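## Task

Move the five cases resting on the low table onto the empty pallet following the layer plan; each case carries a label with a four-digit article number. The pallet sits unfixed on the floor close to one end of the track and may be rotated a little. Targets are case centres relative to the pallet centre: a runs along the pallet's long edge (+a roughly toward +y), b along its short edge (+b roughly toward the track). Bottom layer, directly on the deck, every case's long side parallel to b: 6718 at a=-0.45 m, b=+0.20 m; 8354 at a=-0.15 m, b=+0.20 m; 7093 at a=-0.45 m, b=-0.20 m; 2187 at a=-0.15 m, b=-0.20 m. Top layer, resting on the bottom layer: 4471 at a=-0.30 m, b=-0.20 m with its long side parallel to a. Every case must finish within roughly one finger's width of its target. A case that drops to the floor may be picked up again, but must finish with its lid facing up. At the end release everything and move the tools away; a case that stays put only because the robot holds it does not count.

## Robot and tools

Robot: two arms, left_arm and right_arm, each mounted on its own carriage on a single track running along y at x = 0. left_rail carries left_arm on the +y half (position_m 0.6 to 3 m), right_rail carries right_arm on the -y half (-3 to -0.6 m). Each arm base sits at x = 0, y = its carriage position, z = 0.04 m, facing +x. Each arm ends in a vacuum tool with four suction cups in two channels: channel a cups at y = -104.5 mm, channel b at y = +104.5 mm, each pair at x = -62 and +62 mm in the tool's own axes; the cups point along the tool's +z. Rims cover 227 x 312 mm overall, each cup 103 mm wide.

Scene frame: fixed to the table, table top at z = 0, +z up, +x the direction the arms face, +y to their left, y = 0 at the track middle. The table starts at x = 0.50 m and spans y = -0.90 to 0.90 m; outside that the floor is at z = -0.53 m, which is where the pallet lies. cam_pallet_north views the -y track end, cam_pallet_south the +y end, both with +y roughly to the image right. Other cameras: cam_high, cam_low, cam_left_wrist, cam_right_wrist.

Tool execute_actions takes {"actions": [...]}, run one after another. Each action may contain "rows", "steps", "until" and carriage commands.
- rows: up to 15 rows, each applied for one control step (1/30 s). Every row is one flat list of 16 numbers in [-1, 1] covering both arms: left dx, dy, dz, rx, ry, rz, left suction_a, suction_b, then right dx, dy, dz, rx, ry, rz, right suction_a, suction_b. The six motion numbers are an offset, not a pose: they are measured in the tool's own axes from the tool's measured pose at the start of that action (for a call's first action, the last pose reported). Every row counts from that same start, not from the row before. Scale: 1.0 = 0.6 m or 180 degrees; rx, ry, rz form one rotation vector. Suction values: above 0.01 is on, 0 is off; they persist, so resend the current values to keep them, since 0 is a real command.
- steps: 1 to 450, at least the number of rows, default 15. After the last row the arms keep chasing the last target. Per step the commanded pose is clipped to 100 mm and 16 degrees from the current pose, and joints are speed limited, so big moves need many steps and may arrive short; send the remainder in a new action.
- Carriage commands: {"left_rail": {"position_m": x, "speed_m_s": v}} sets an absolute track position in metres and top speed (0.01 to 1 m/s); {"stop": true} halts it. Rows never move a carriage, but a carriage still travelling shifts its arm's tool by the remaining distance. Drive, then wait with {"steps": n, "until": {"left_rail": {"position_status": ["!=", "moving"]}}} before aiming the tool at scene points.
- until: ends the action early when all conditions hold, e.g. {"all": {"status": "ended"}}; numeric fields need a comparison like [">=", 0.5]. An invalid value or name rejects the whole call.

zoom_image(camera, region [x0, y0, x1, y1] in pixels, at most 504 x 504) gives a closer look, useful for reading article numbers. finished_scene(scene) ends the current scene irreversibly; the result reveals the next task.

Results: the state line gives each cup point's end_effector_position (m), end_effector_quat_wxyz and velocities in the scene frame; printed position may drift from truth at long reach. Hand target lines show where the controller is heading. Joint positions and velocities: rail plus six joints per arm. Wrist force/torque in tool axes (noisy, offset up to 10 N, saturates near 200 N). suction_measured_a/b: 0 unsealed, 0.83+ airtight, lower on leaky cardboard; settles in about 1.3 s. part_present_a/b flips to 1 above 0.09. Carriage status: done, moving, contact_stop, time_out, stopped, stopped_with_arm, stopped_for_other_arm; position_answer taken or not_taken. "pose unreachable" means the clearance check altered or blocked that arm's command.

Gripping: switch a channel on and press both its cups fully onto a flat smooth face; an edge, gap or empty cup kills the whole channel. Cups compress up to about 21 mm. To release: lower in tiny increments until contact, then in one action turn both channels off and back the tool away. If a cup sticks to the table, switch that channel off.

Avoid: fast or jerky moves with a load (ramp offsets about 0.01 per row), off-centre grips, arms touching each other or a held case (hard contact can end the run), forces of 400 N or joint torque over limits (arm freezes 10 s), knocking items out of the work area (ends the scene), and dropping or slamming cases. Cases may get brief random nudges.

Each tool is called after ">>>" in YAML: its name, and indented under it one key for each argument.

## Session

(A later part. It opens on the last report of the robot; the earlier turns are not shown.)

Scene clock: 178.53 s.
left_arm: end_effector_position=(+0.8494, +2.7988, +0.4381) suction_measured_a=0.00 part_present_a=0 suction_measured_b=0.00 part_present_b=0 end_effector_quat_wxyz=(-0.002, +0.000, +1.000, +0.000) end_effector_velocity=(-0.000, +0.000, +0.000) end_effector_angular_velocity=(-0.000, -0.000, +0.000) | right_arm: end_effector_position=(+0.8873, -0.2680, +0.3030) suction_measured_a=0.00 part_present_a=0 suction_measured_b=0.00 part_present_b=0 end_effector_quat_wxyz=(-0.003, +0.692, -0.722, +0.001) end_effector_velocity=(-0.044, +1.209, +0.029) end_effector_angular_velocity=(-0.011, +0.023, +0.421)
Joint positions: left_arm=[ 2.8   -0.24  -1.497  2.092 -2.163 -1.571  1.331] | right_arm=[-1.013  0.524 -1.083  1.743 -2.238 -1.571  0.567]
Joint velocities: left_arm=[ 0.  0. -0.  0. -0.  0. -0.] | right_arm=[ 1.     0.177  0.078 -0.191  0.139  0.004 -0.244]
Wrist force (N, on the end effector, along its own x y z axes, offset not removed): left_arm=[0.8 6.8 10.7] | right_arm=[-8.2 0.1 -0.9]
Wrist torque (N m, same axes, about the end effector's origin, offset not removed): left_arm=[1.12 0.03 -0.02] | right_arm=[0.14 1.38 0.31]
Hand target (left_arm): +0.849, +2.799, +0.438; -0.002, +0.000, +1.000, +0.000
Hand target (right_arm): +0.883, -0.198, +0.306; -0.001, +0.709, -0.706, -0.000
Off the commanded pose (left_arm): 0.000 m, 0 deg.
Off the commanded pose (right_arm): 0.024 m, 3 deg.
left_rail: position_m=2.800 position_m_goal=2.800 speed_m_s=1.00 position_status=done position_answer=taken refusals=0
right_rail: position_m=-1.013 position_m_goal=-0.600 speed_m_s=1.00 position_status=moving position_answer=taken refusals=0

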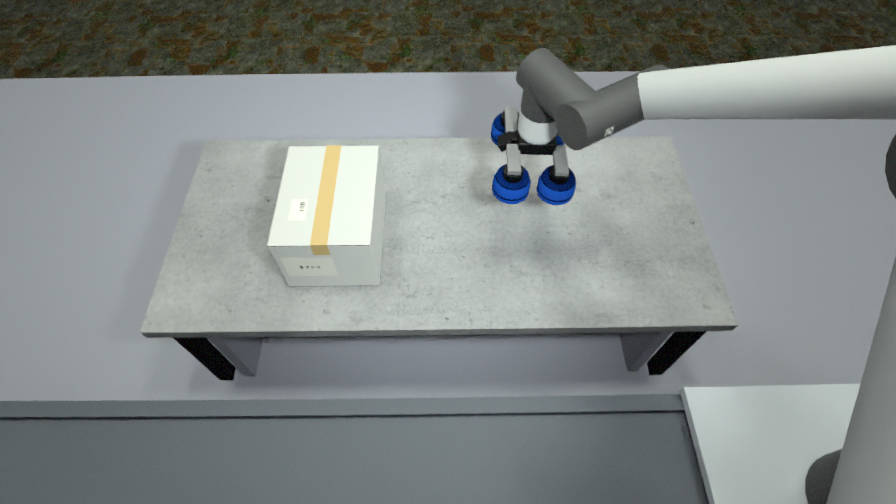

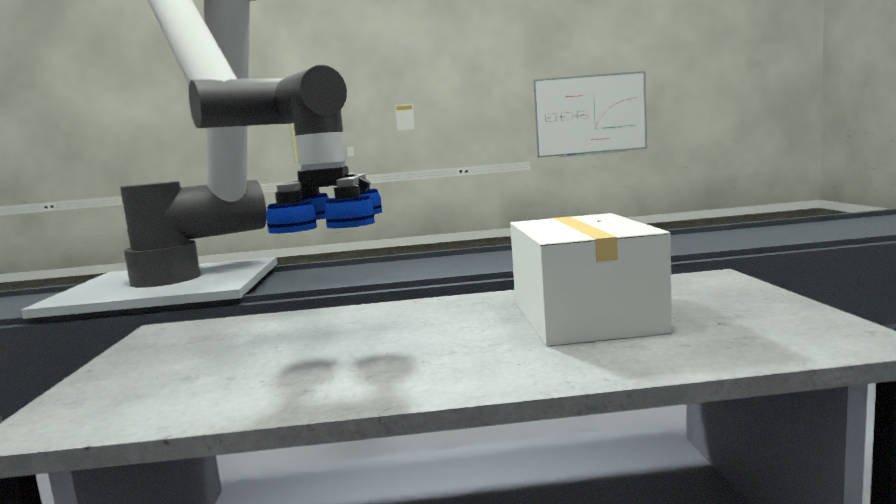

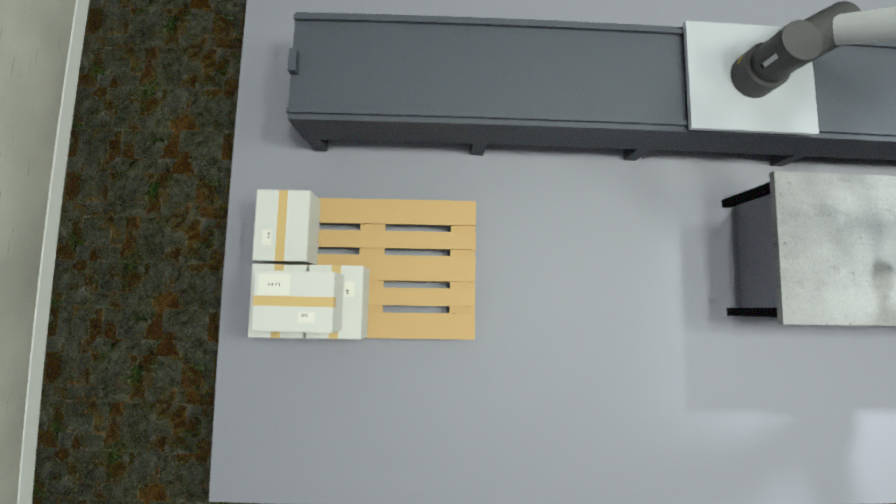

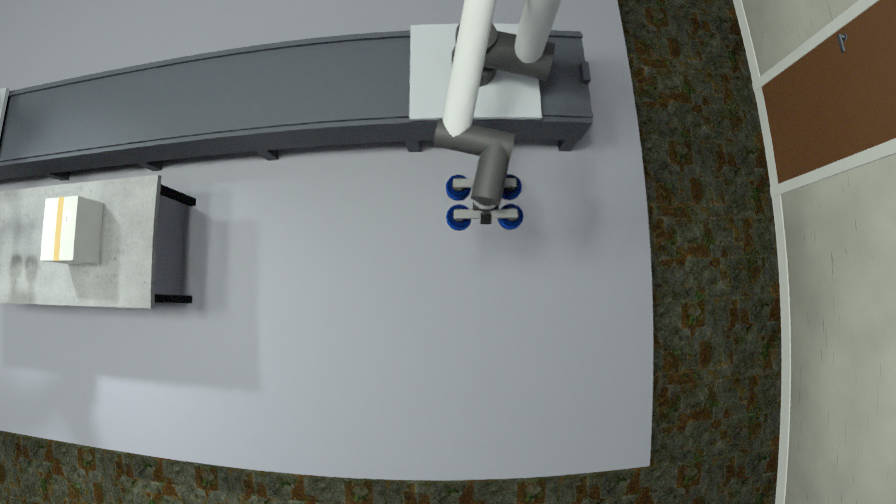

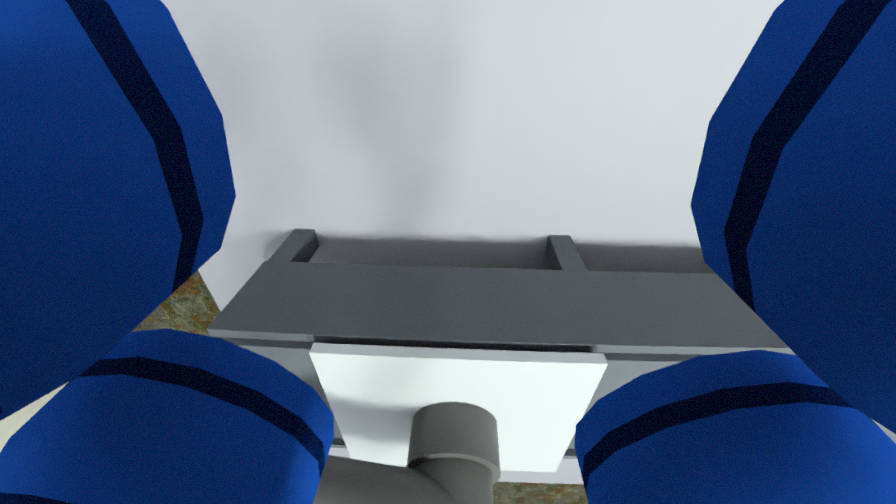

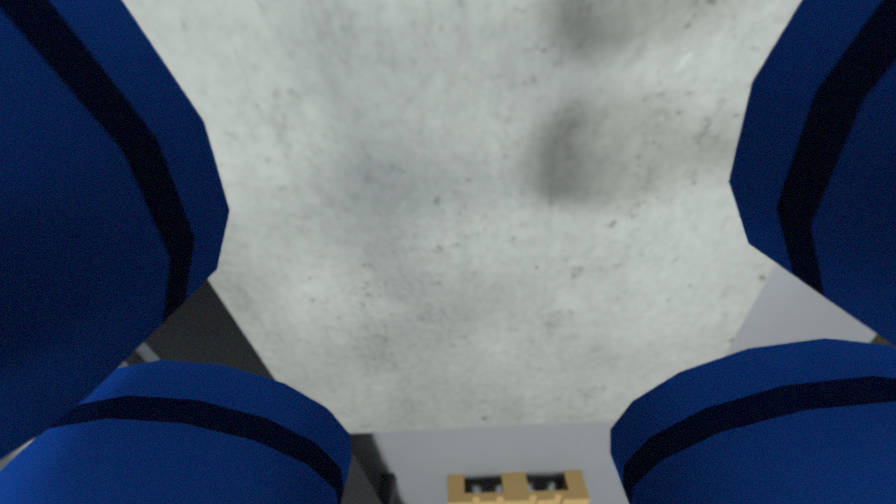

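>>> execute_actions:
  actions:
    - {"steps":1}
    - {"rows":[[0,0,0,0,0,0,0,0,-0.282,0.059,0.09,-0.0005,0.0005,0.001,0,0]],"steps":11}

Scene clock: 180.80 s.
left_arm: end_effector_position=(+0.8494, +2.7988, +0.4381) suction_measured_a=0.00 part_present_a=0 suction_measured_b=0.00 part_present_b=0 end_effector_quat_wxyz=(-0.002, +0.000, +1.000, +0.000) end_effector_velocity=(-0.000, -0.000, -0.000) end_effector_angular_velocity=(+0.000, +0.000, +0.000) | right_arm: end_effector_position=(+0.8479, +0.3098, +0.2608) suction_measured_a=0.00 part_present_a=0 suction_measured_b=0.00 part_present_b=0 end_effector_quat_wxyz=(-0.001, +0.708, -0.706, -0.000) end_effector_velocity=(-0.029, +0.233, -0.073) end_effector_angular_velocity=(-0.007, +0.002, -0.008)
Joint positions: left_arm=[ 2.8   -0.24  -1.497  2.092 -2.163 -1.571  1.331] | right_arm=[-0.6    0.658 -0.972  1.619 -2.219 -1.57   0.655]
Joint velocities: left_arm=[ 0. -0.  0.  0.  0. -0. -0.] | right_arm=[ 0.     0.166  0.194 -0.231  0.043 -0.005  0.173]
Wrist force (N, on the end effector, along its own x y z axes, offset not removed): left_arm=[-4.0 1.7 0.1] | right_arm=[-4.0 2.4 0.9]
Wrist torque (N m, same axes, about the end effector's origin, offset not removed): left_arm=[0.72 0.67 -0.28] | right_arm=[0.51 0.86 0.22]
Hand target (left_arm): +0.849, +2.799, +0.438; -0.002, +0.000, +1.000, +0.000
Hand target (right_arm): +0.846, +0.336, +0.253; -0.000, +0.708, -0.707, -0.000
Off the commanded pose (left_arm): 0.000 m, 0 deg.
Off the commanded pose (right_arm): 0.029 m, 0 deg.
left_rail: position_m=2.800 position_m_goal=2.800 speed_m_s=1.00 position_status=done position_answer=taken refusals=0
right_rail: position_m=-0.600 position_m_goal=-0.600 speed_m_s=1.00 position_status=done position_answer=taken refusals=0

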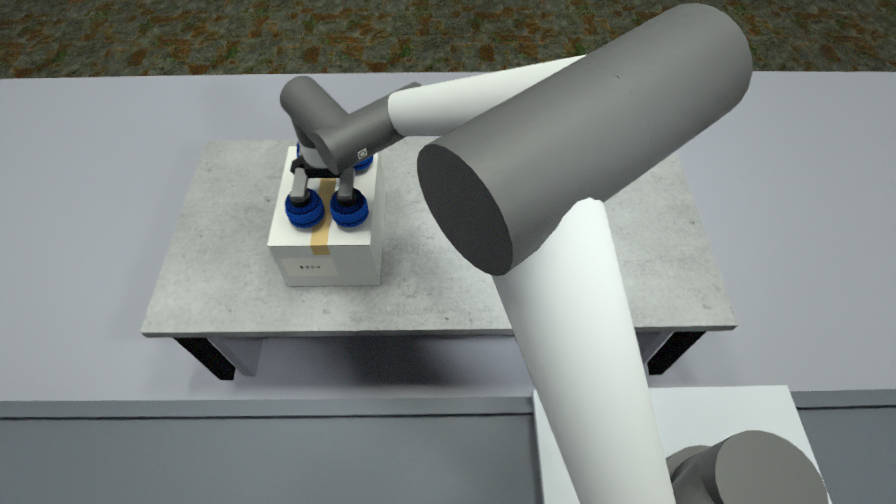

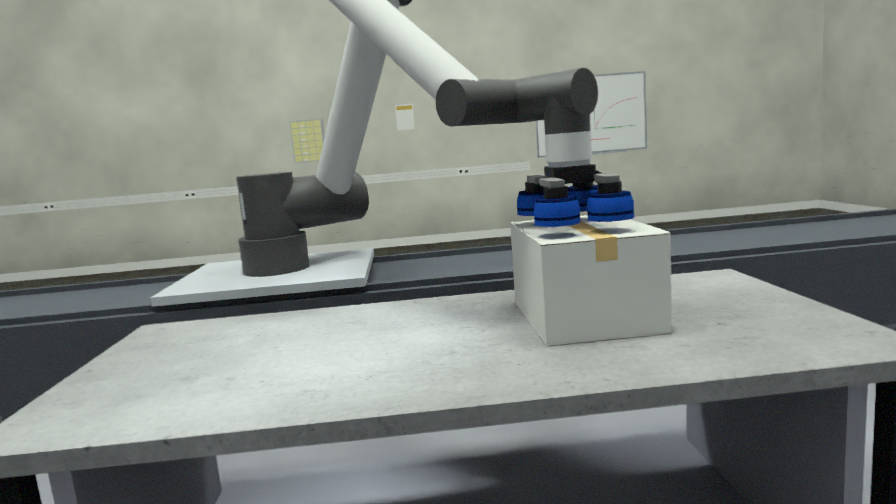

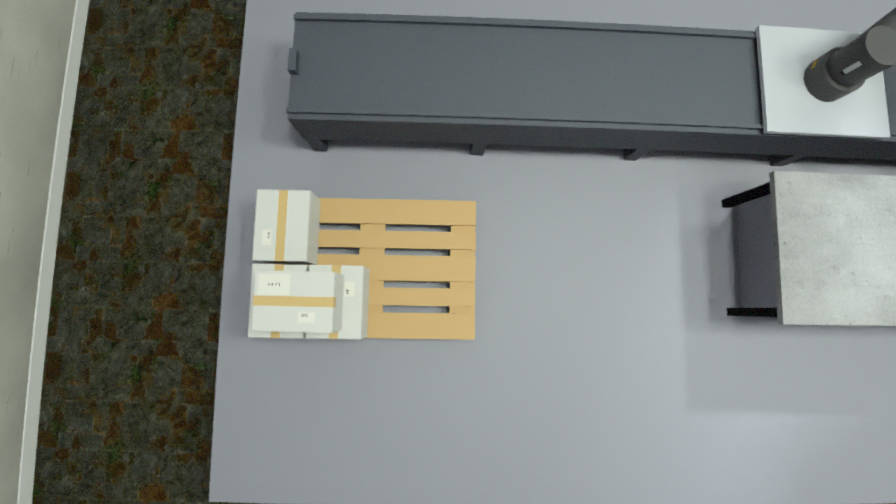

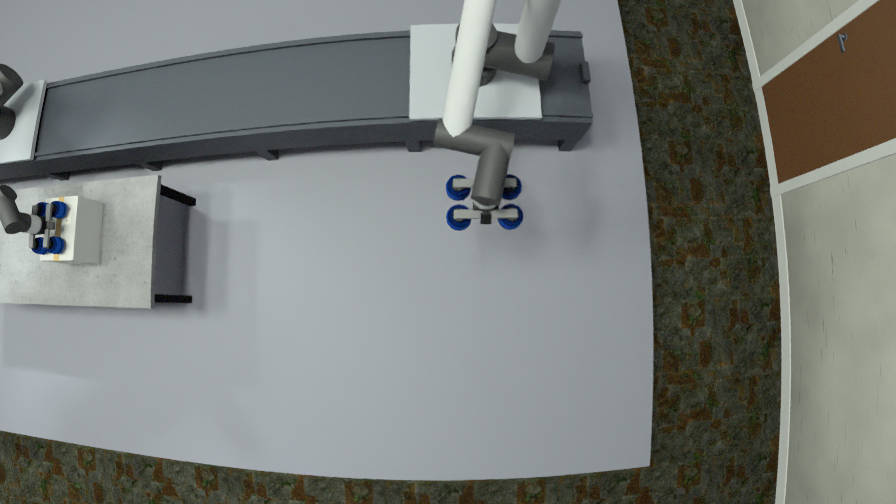

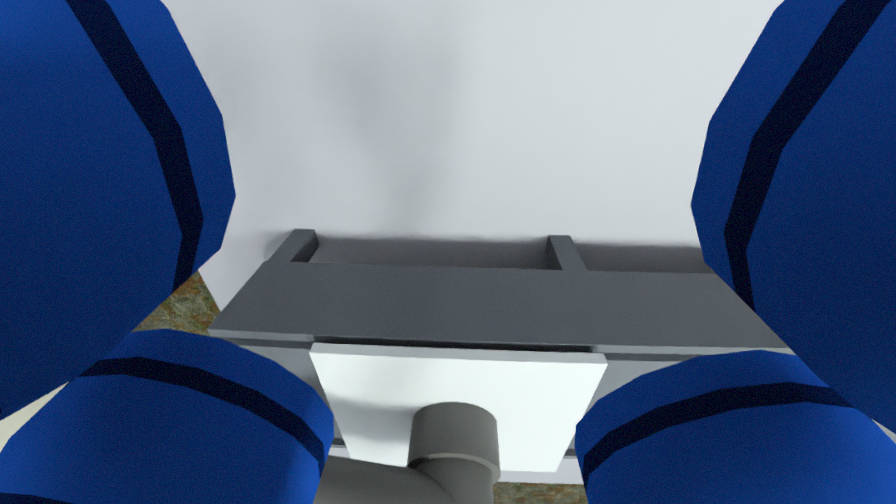

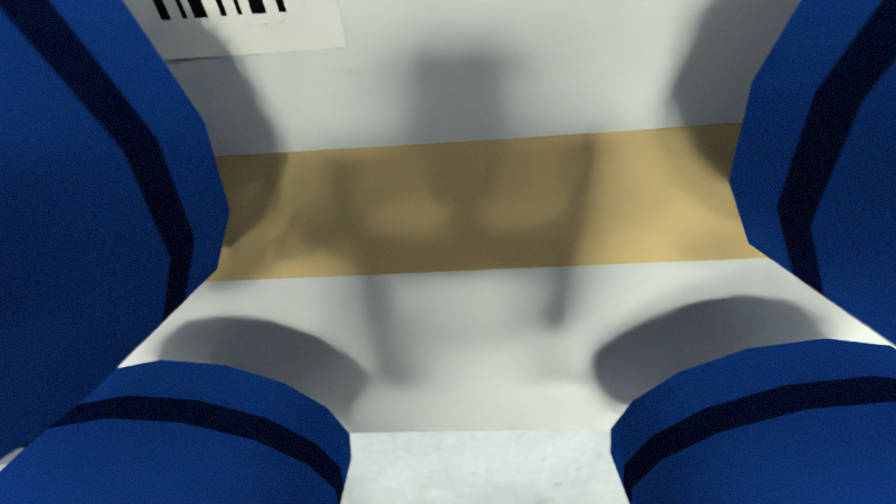

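>>> execute_actions:
  actions:
    - {"rows":[[0,0,0,0,0,0,0,0,-0.046,0,0.065,-0.0004,0.0004,0.0006,1,1]],"steps":19}
    - {"rows":[[0,0,0,0,0,0,0,0,0,0,-0.01,0,0,0,1,1],[0,0,0,0,0,0,0,0,0.02,0,-0.04,0,0,0,1,1]],"steps":5}
    - {"right_rail":{"position_m":-3.0},"rows":[[0,0,0,0,0,0,0,0,0.15,0,-0.03,0,0,0,1,1]],"steps":1}

Scene clock: 184.93 s.
left_arm: end_effector_position=(+0.8494, +2.7988, +0.4381) suction_measured_a=0.00 part_present_a=0 suction_measured_b=0.00 part_present_b=0 end_effector_quat_wxyz=(-0.002, +0.000, +1.000, +0.000) end_effector_velocity=(+0.000, -0.000, -0.000) end_effector_angular_velocity=(+0.000, +0.000, -0.000) | right_arm: end_effector_position=(+0.8482, +0.3297, +0.2380) suction_measured_a=1.00 part_present_a=1 suction_measured_b=1.00 part_present_b=1 end_effector_quat_wxyz=(-0.000, +0.708, -0.707, -0.000) end_effector_velocity=(+0.026, -0.105, +0.106) end_effector_angular_velocity=(+0.028, -0.034, +0.003)
Joint positions: left_arm=[ 2.8   -0.24  -1.497  2.092 -2.163 -1.571  1.331] | right_arm=[-0.6    0.671 -0.941  1.602 -2.231 -1.57   0.669]
Joint velocities: left_arm=[ 0. -0.  0. -0.  0. -0.  0.] | right_arm=[-0.005 -0.076 -0.134  0.08   0.01   0.001 -0.079]
Wrist force (N, on the end effector, along its own x y z axes, offset not removed): left_arm=[0.1 -3.8 4.3] | right_arm=[0.2 4.4 -38.0]
Wrist torque (N m, same axes, about the end effector's origin, offset not removed): left_arm=[-0.43 0.32 -0.01] | right_arm=[-2.44 -0.56 0.63]
Hand target (left_arm): +0.849, +2.799, +0.438; -0.002, +0.000, +1.000, +0.000
Hand target (right_arm): +0.847, +0.247, +0.249; +0.002, +0.707, -0.707, -0.000
Off the commanded pose (left_arm): 0.000 m, 0 deg.
Off the commanded pose (right_arm): 0.089 m, 0 deg.
left_rail: position_m=2.800 position_m_goal=2.800 speed_m_s=1.00 position_status=done position_answer=taken refusals=0
right_rail: position_m=-0.600 position_m_goal=-3.000 speed_m_s=1.00 position_status=moving position_answer=taken refusals=0

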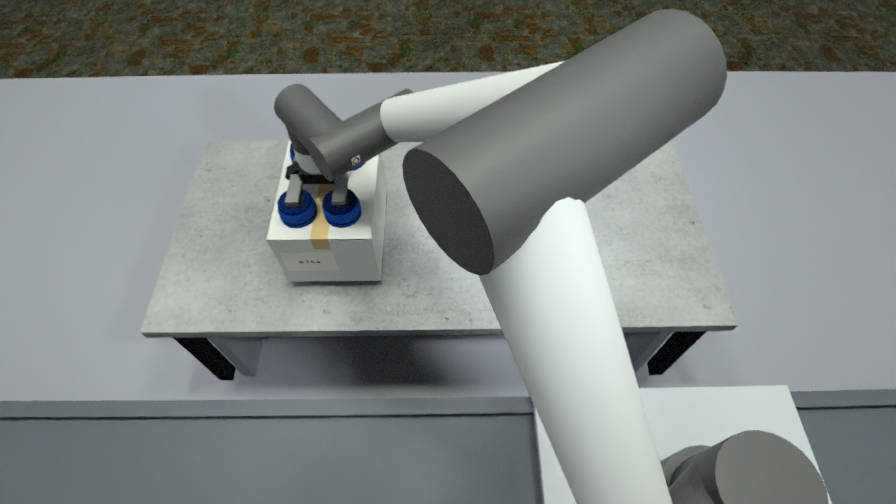

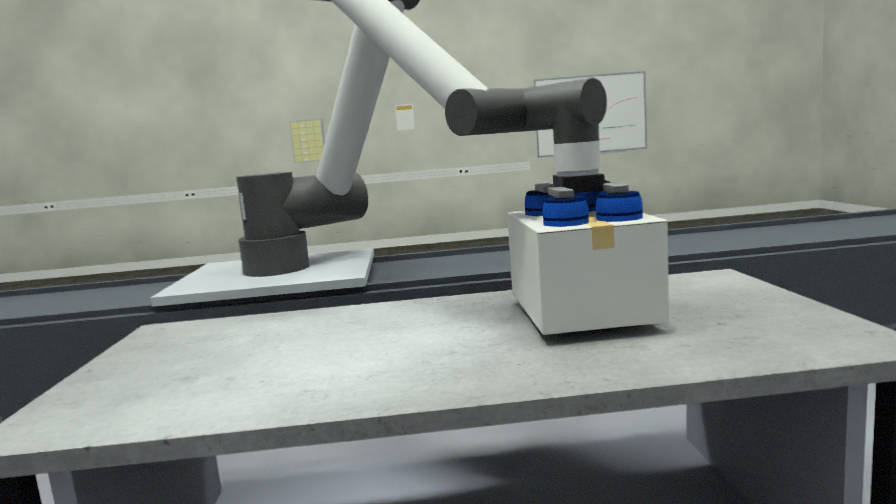

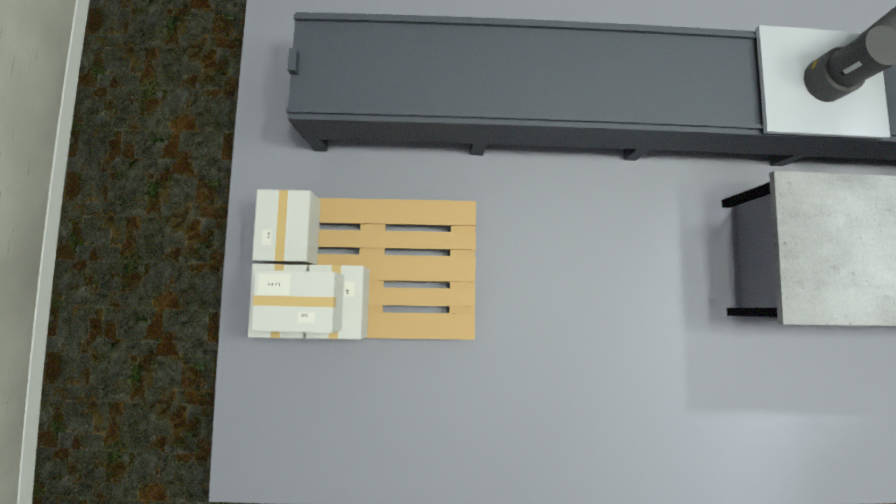

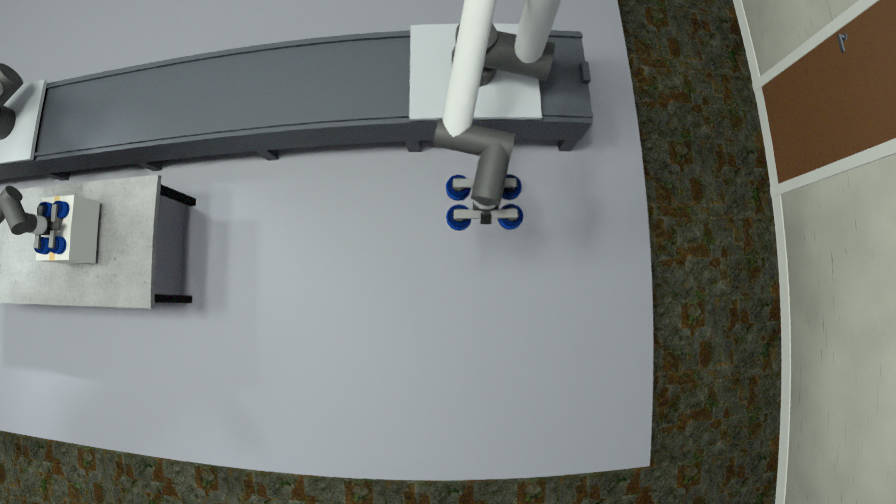

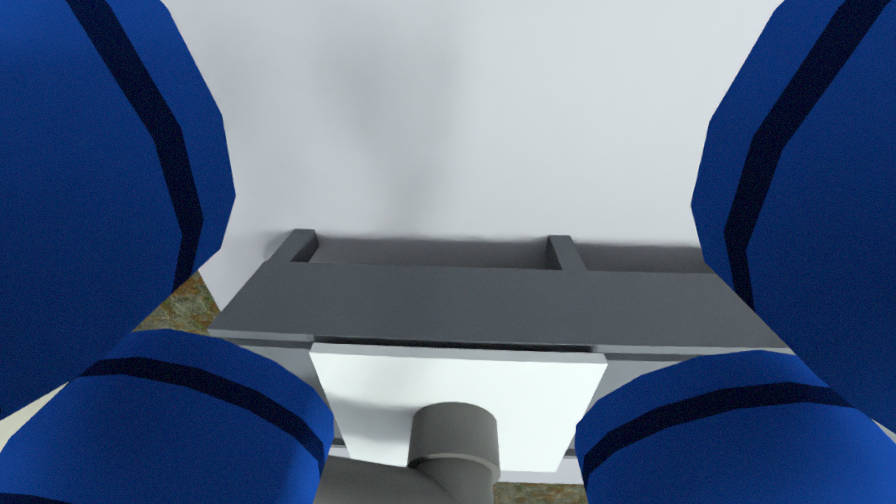

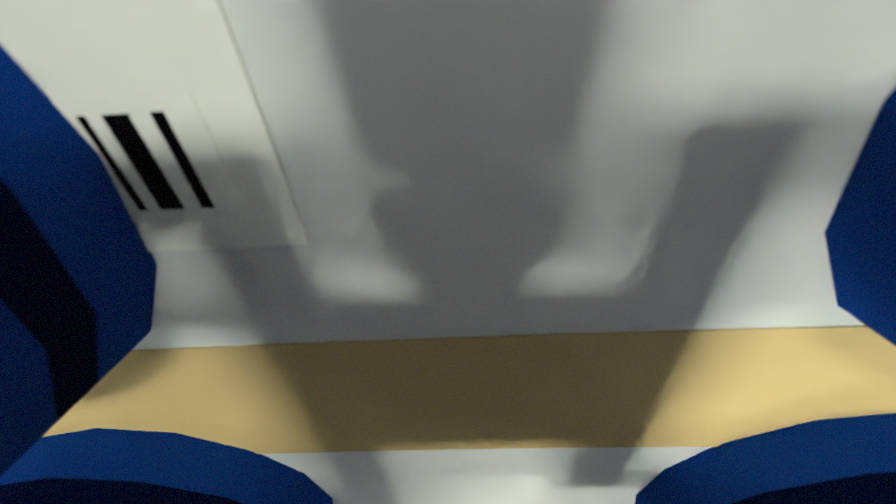

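>>> execute_actions:
  actions:
    - {"rows":[[0,0,0,0,0,0,0,0,1,0.065,0.38,0,0,-0.0005,1,1]],"steps":32}

Scene clock: 188.63 s.
left_arm: end_effector_position=(+0.8494, +2.7988, +0.4381) suction_measured_a=0.00 part_present_a=0 suction_measured_b=0.00 part_present_b=0 end_effector_quat_wxyz=(-0.002, +0.000, +1.000, +0.000) end_effector_velocity=(-0.000, +0.000, +0.000) end_effector_angular_velocity=(-0.000, -0.000, +0.000) | right_arm: end_effector_position=(+0.8075, -2.6241, +0.0288) suction_measured_a=1.00 part_present_a=1 suction_measured_b=1.00 part_present_b=1 end_effector_quat_wxyz=(+0.005, +0.707, -0.707, -0.001) end_effector_velocity=(-0.016, -0.373, -0.163) end_effector_angular_velocity=(+0.004, -0.012, -0.002)
Joint positions: left_arm=[ 2.8   -0.24  -1.497  2.092 -2.163 -1.571  1.331] | right_arm=[-3.     0.209 -1.004  2.227 -2.783 -1.574  0.21 ]
Joint velocities: left_arm=[ 0.  0. -0.  0. -0. -0. -0.] | right_arm=[ 0.    -0.416  0.137  0.272 -0.423 -0.002 -0.414]
Wrist force (N, on the end effector, along its own x y z axes, offset not removed): left_arm=[-4.8 -4.1 9.0] | right_arm=[32.2 -0.2 -10.7]
Wrist torque (N m, same axes, about the end effector's origin, offset not removed): left_arm=[-0.39 0.73 -0.14] | right_arm=[-4.30 0.33 1.16]
Hand target (left_arm): +0.849, +2.799, +0.438; -0.002, +0.000, +1.000, +0.000
Hand target (right_arm): +0.806, -2.667, +0.011; +0.002, +0.707, -0.707, -0.001
Off the commanded pose (left_arm): 0.000 m, 0 deg.
Off the commanded pose (right_arm): 0.050 m, 1 deg.
left_rail: position_m=2.800 position_m_goal=2.800 speed_m_s=1.00 position_status=done position_answer=taken refusals=0
right_rail: position_m=-3.000 position_m_goal=-3.000 speed_m_s=1.00 position_status=done position_answer=taken refusals=0

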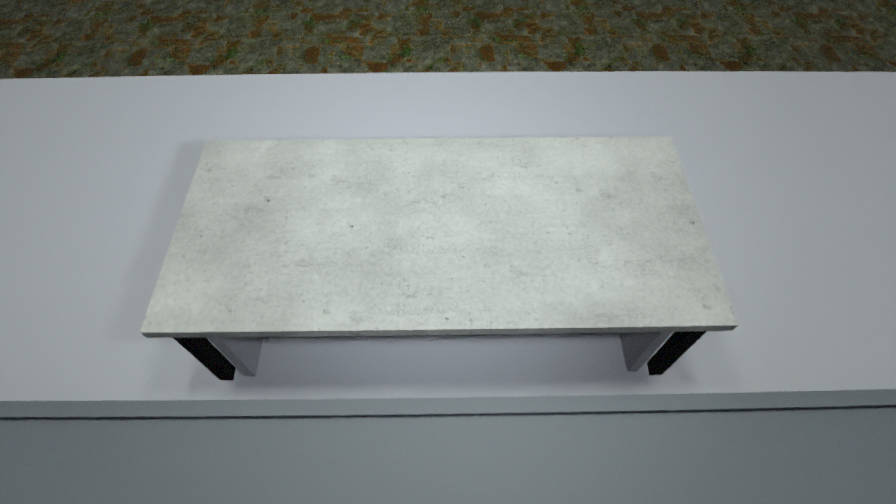

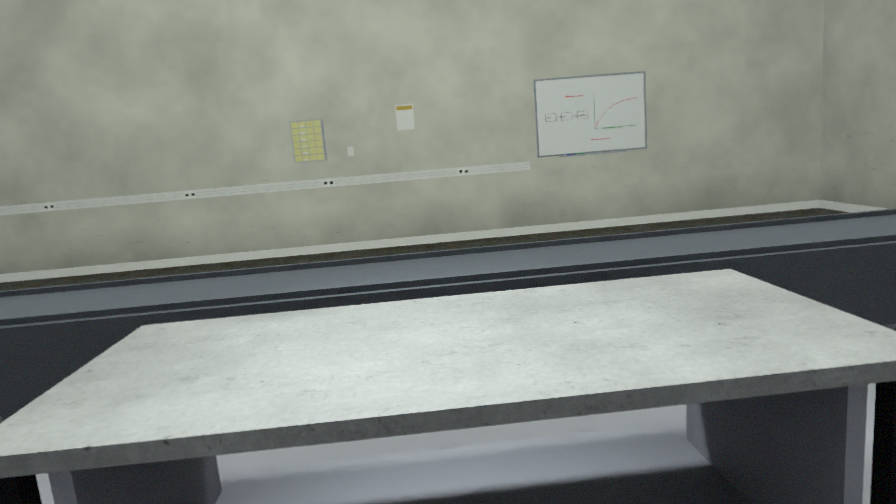

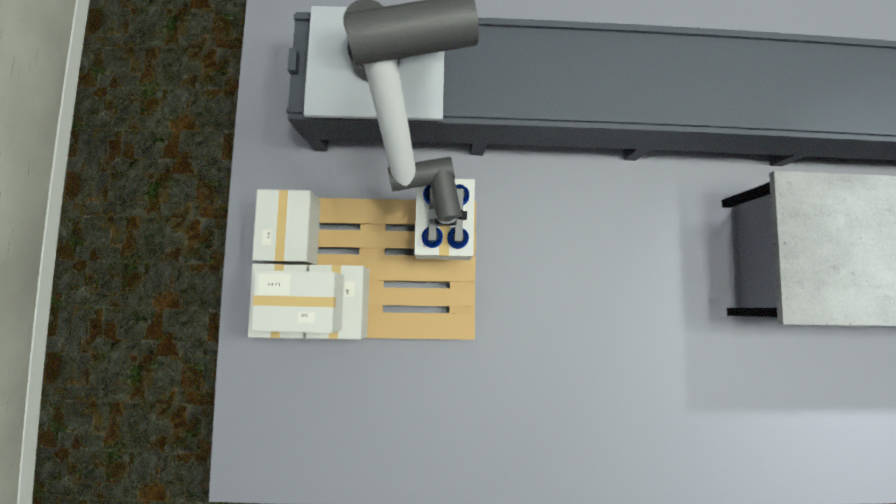

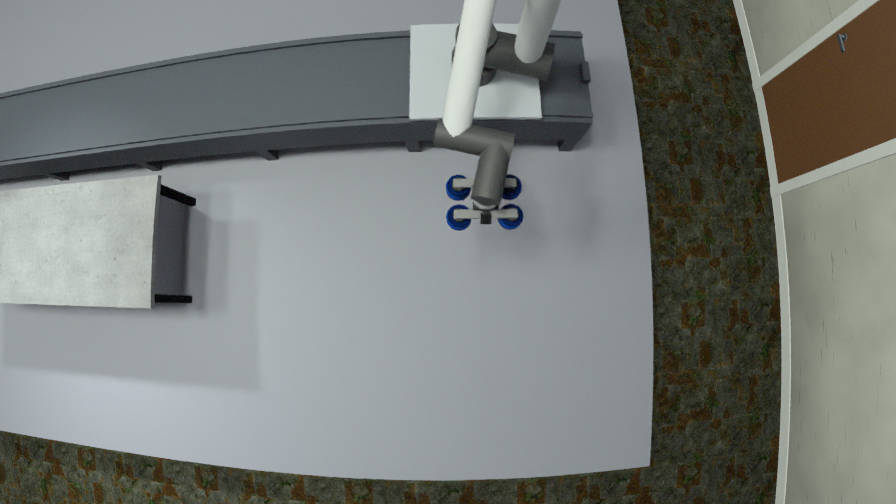

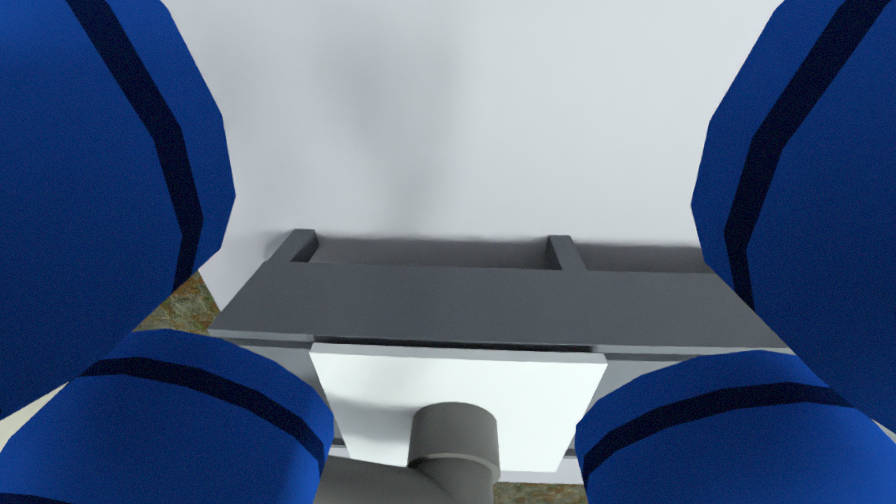

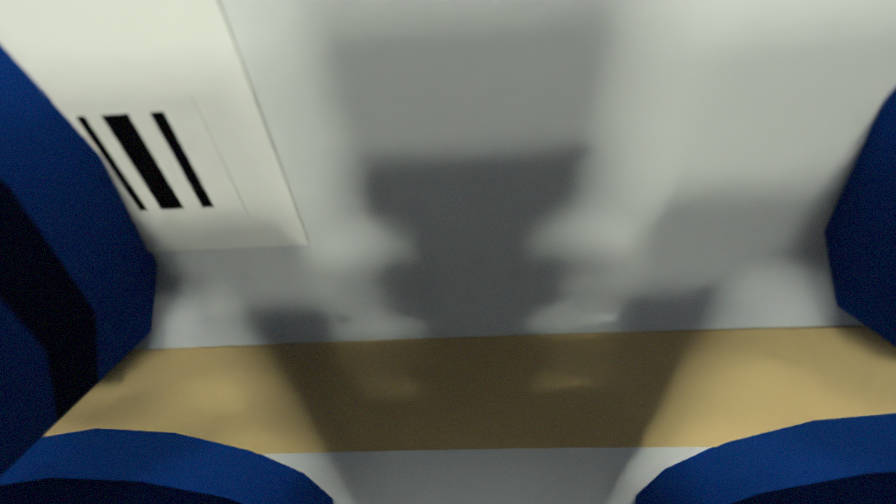

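>>> execute_actions:
  actions:
    - {"rows":[[0,0,0,0,0,0,0,0,0.93,-0.035,0.325,0.0027,-0.0018,-0.0012,1,1]],"steps":40}

>>> zoom_image:
  camera: "cam_pallet_north"
  region: [270,180,390,300]

Scene clock: 192.97 s.
left_arm: end_effector_position=(+0.8494, +2.7988, +0.4381) suction_measured_a=0.00 part_present_a=0 suction_measured_b=0.00 part_present_b=0 end_effector_quat_wxyz=(-0.002, +0.000, +1.000, +0.000) end_effector_velocity=(-0.000, +0.000, +0.000) end_effector_angular_velocity=(-0.000, -0.000, +0.000) | right_arm: end_effector_position=(+0.8244, -3.1800, -0.1629) suction_measured_a=1.00 part_present_a=1 suction_measured_b=1.00 part_present_b=1 end_effector_quat_wxyz=(+0.000, +0.708, -0.706, -0.001) end_effector_velocity=(+0.006, -0.028, -0.012) end_effector_angular_velocity=(+0.003, -0.000, +0.005)
Joint positions: left_arm=[ 2.8   -0.24  -1.497  2.092 -2.163 -1.571  1.331] | right_arm=[-3.    -0.456 -0.734  2.277 -3.112 -1.57  -0.458]
Joint velocities: left_arm=[ 0.  0. -0.  0. -0. -0. -0.] | right_arm=[ 0.    -0.028  0.018 -0.02   0.003  0.003 -0.033]
Wrist force (N, on the end effector, along its own x y z axes, offset not removed): left_arm=[-0.1 1.0 0.8] | right_arm=[4.2 -1.4 -32.5]
Wrist torque (N m, same axes, about the end effector's origin, offset not removed): left_arm=[0.32 0.00 0.04] | right_arm=[-2.91 -0.88 0.35]
Hand target (left_arm): +0.849, +2.799, +0.438; -0.002, +0.000, +1.000, +0.000
Hand target (right_arm): +0.825, -3.183, -0.164; -0.000, +0.708, -0.706, -0.001
Off the commanded pose (left_arm): 0.000 m, 0 deg.
Off the commanded pose (right_arm): 0.004 m, 0 deg.
left_rail: position_m=2.800 position_m_goal=2.800 speed_m_s=1.00 position_status=done position_answer=taken refusals=0
right_rail: position_m=-3.000 position_m_goal=-3.000 speed_m_s=1.00 position_status=done position_answer=taken refusals=0

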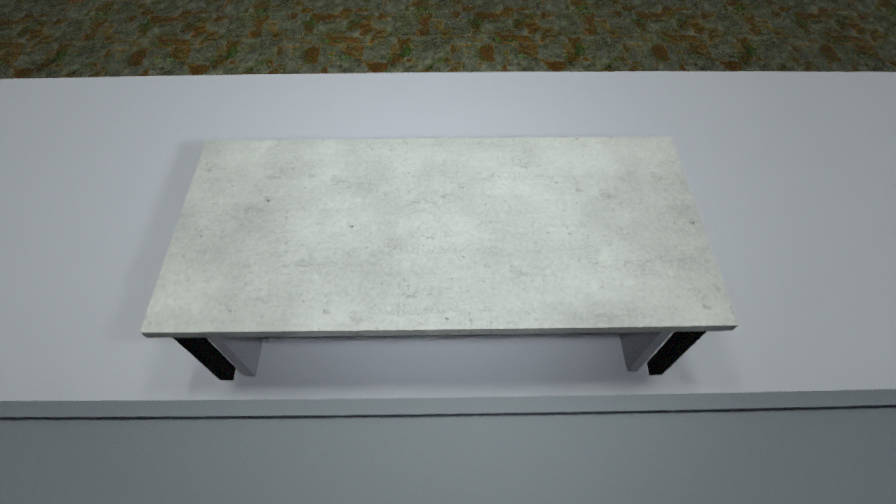

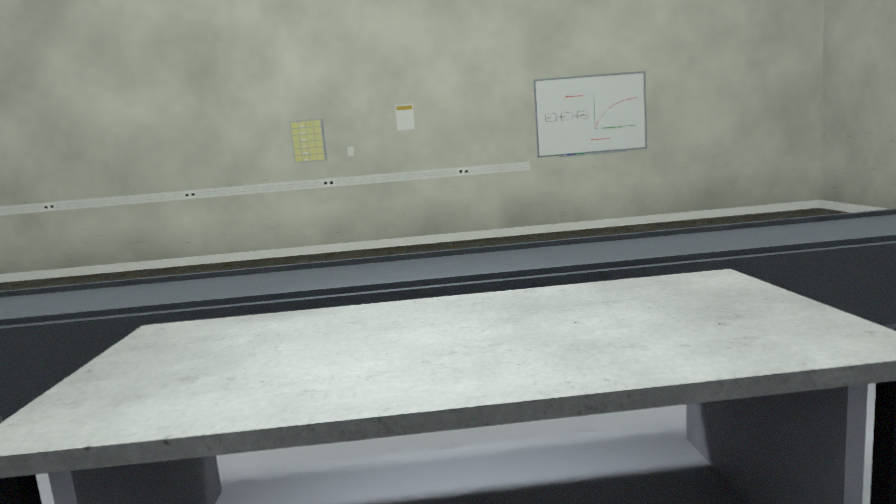

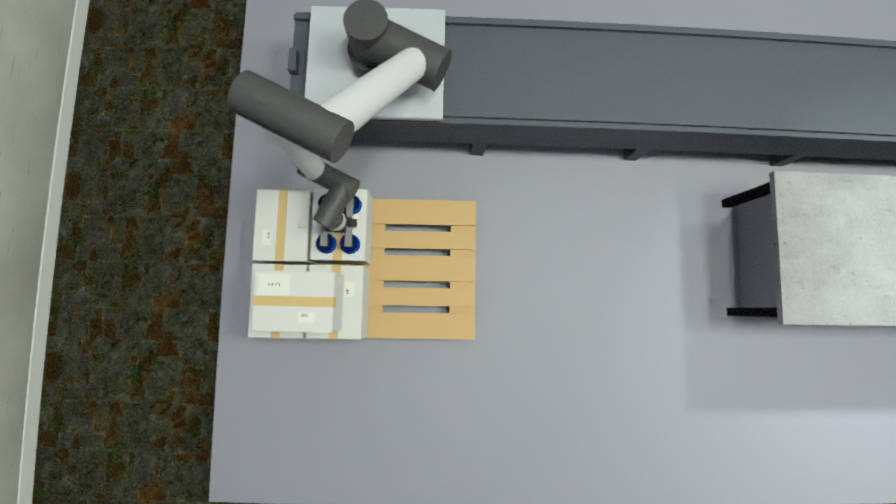

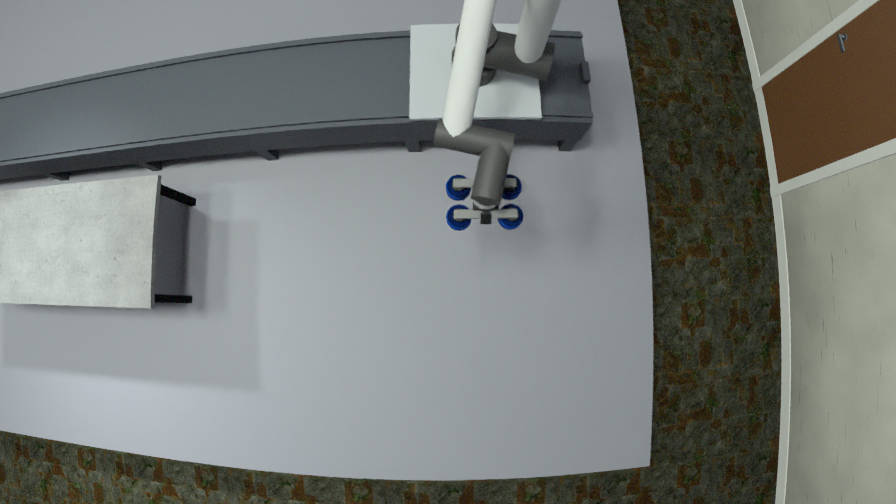

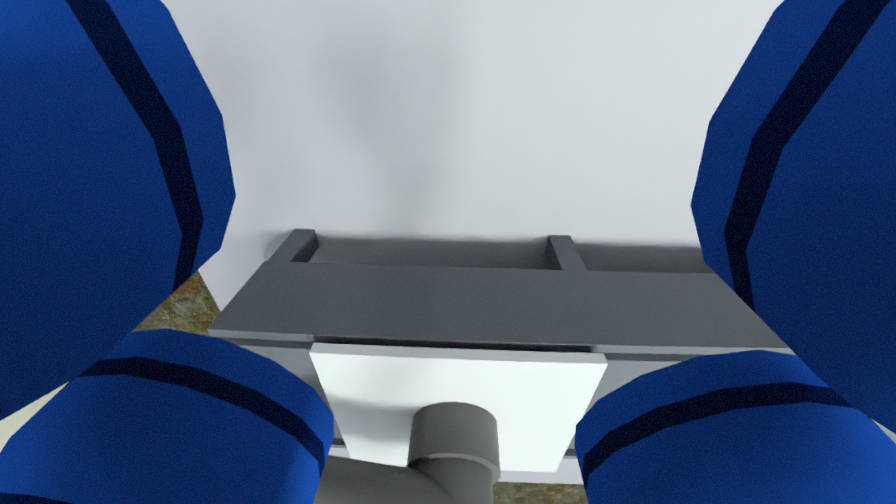

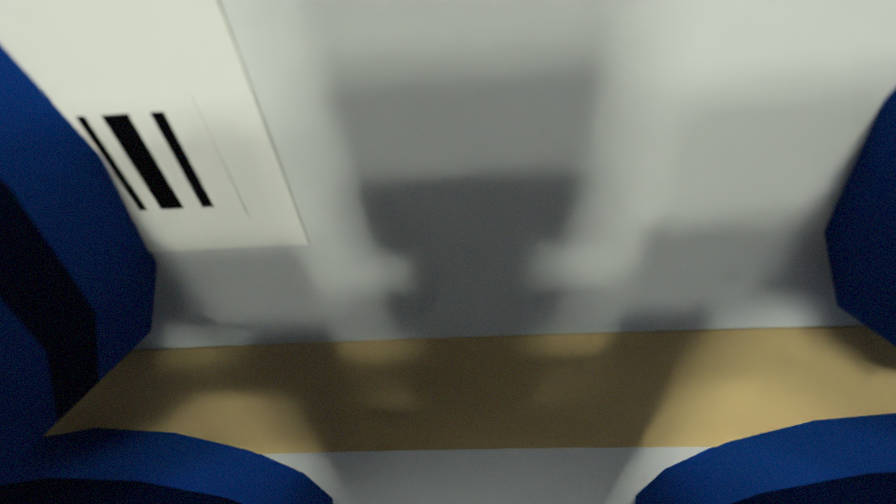

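Region (270, 180, 390, 300) of cam_pallet_north's 896x504 image, scaled by 4.200, with more detail than that image has.

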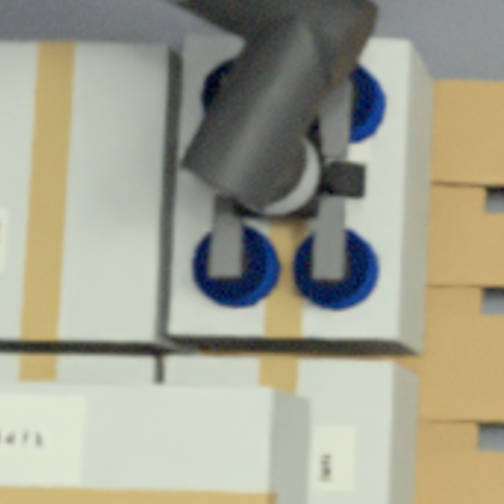

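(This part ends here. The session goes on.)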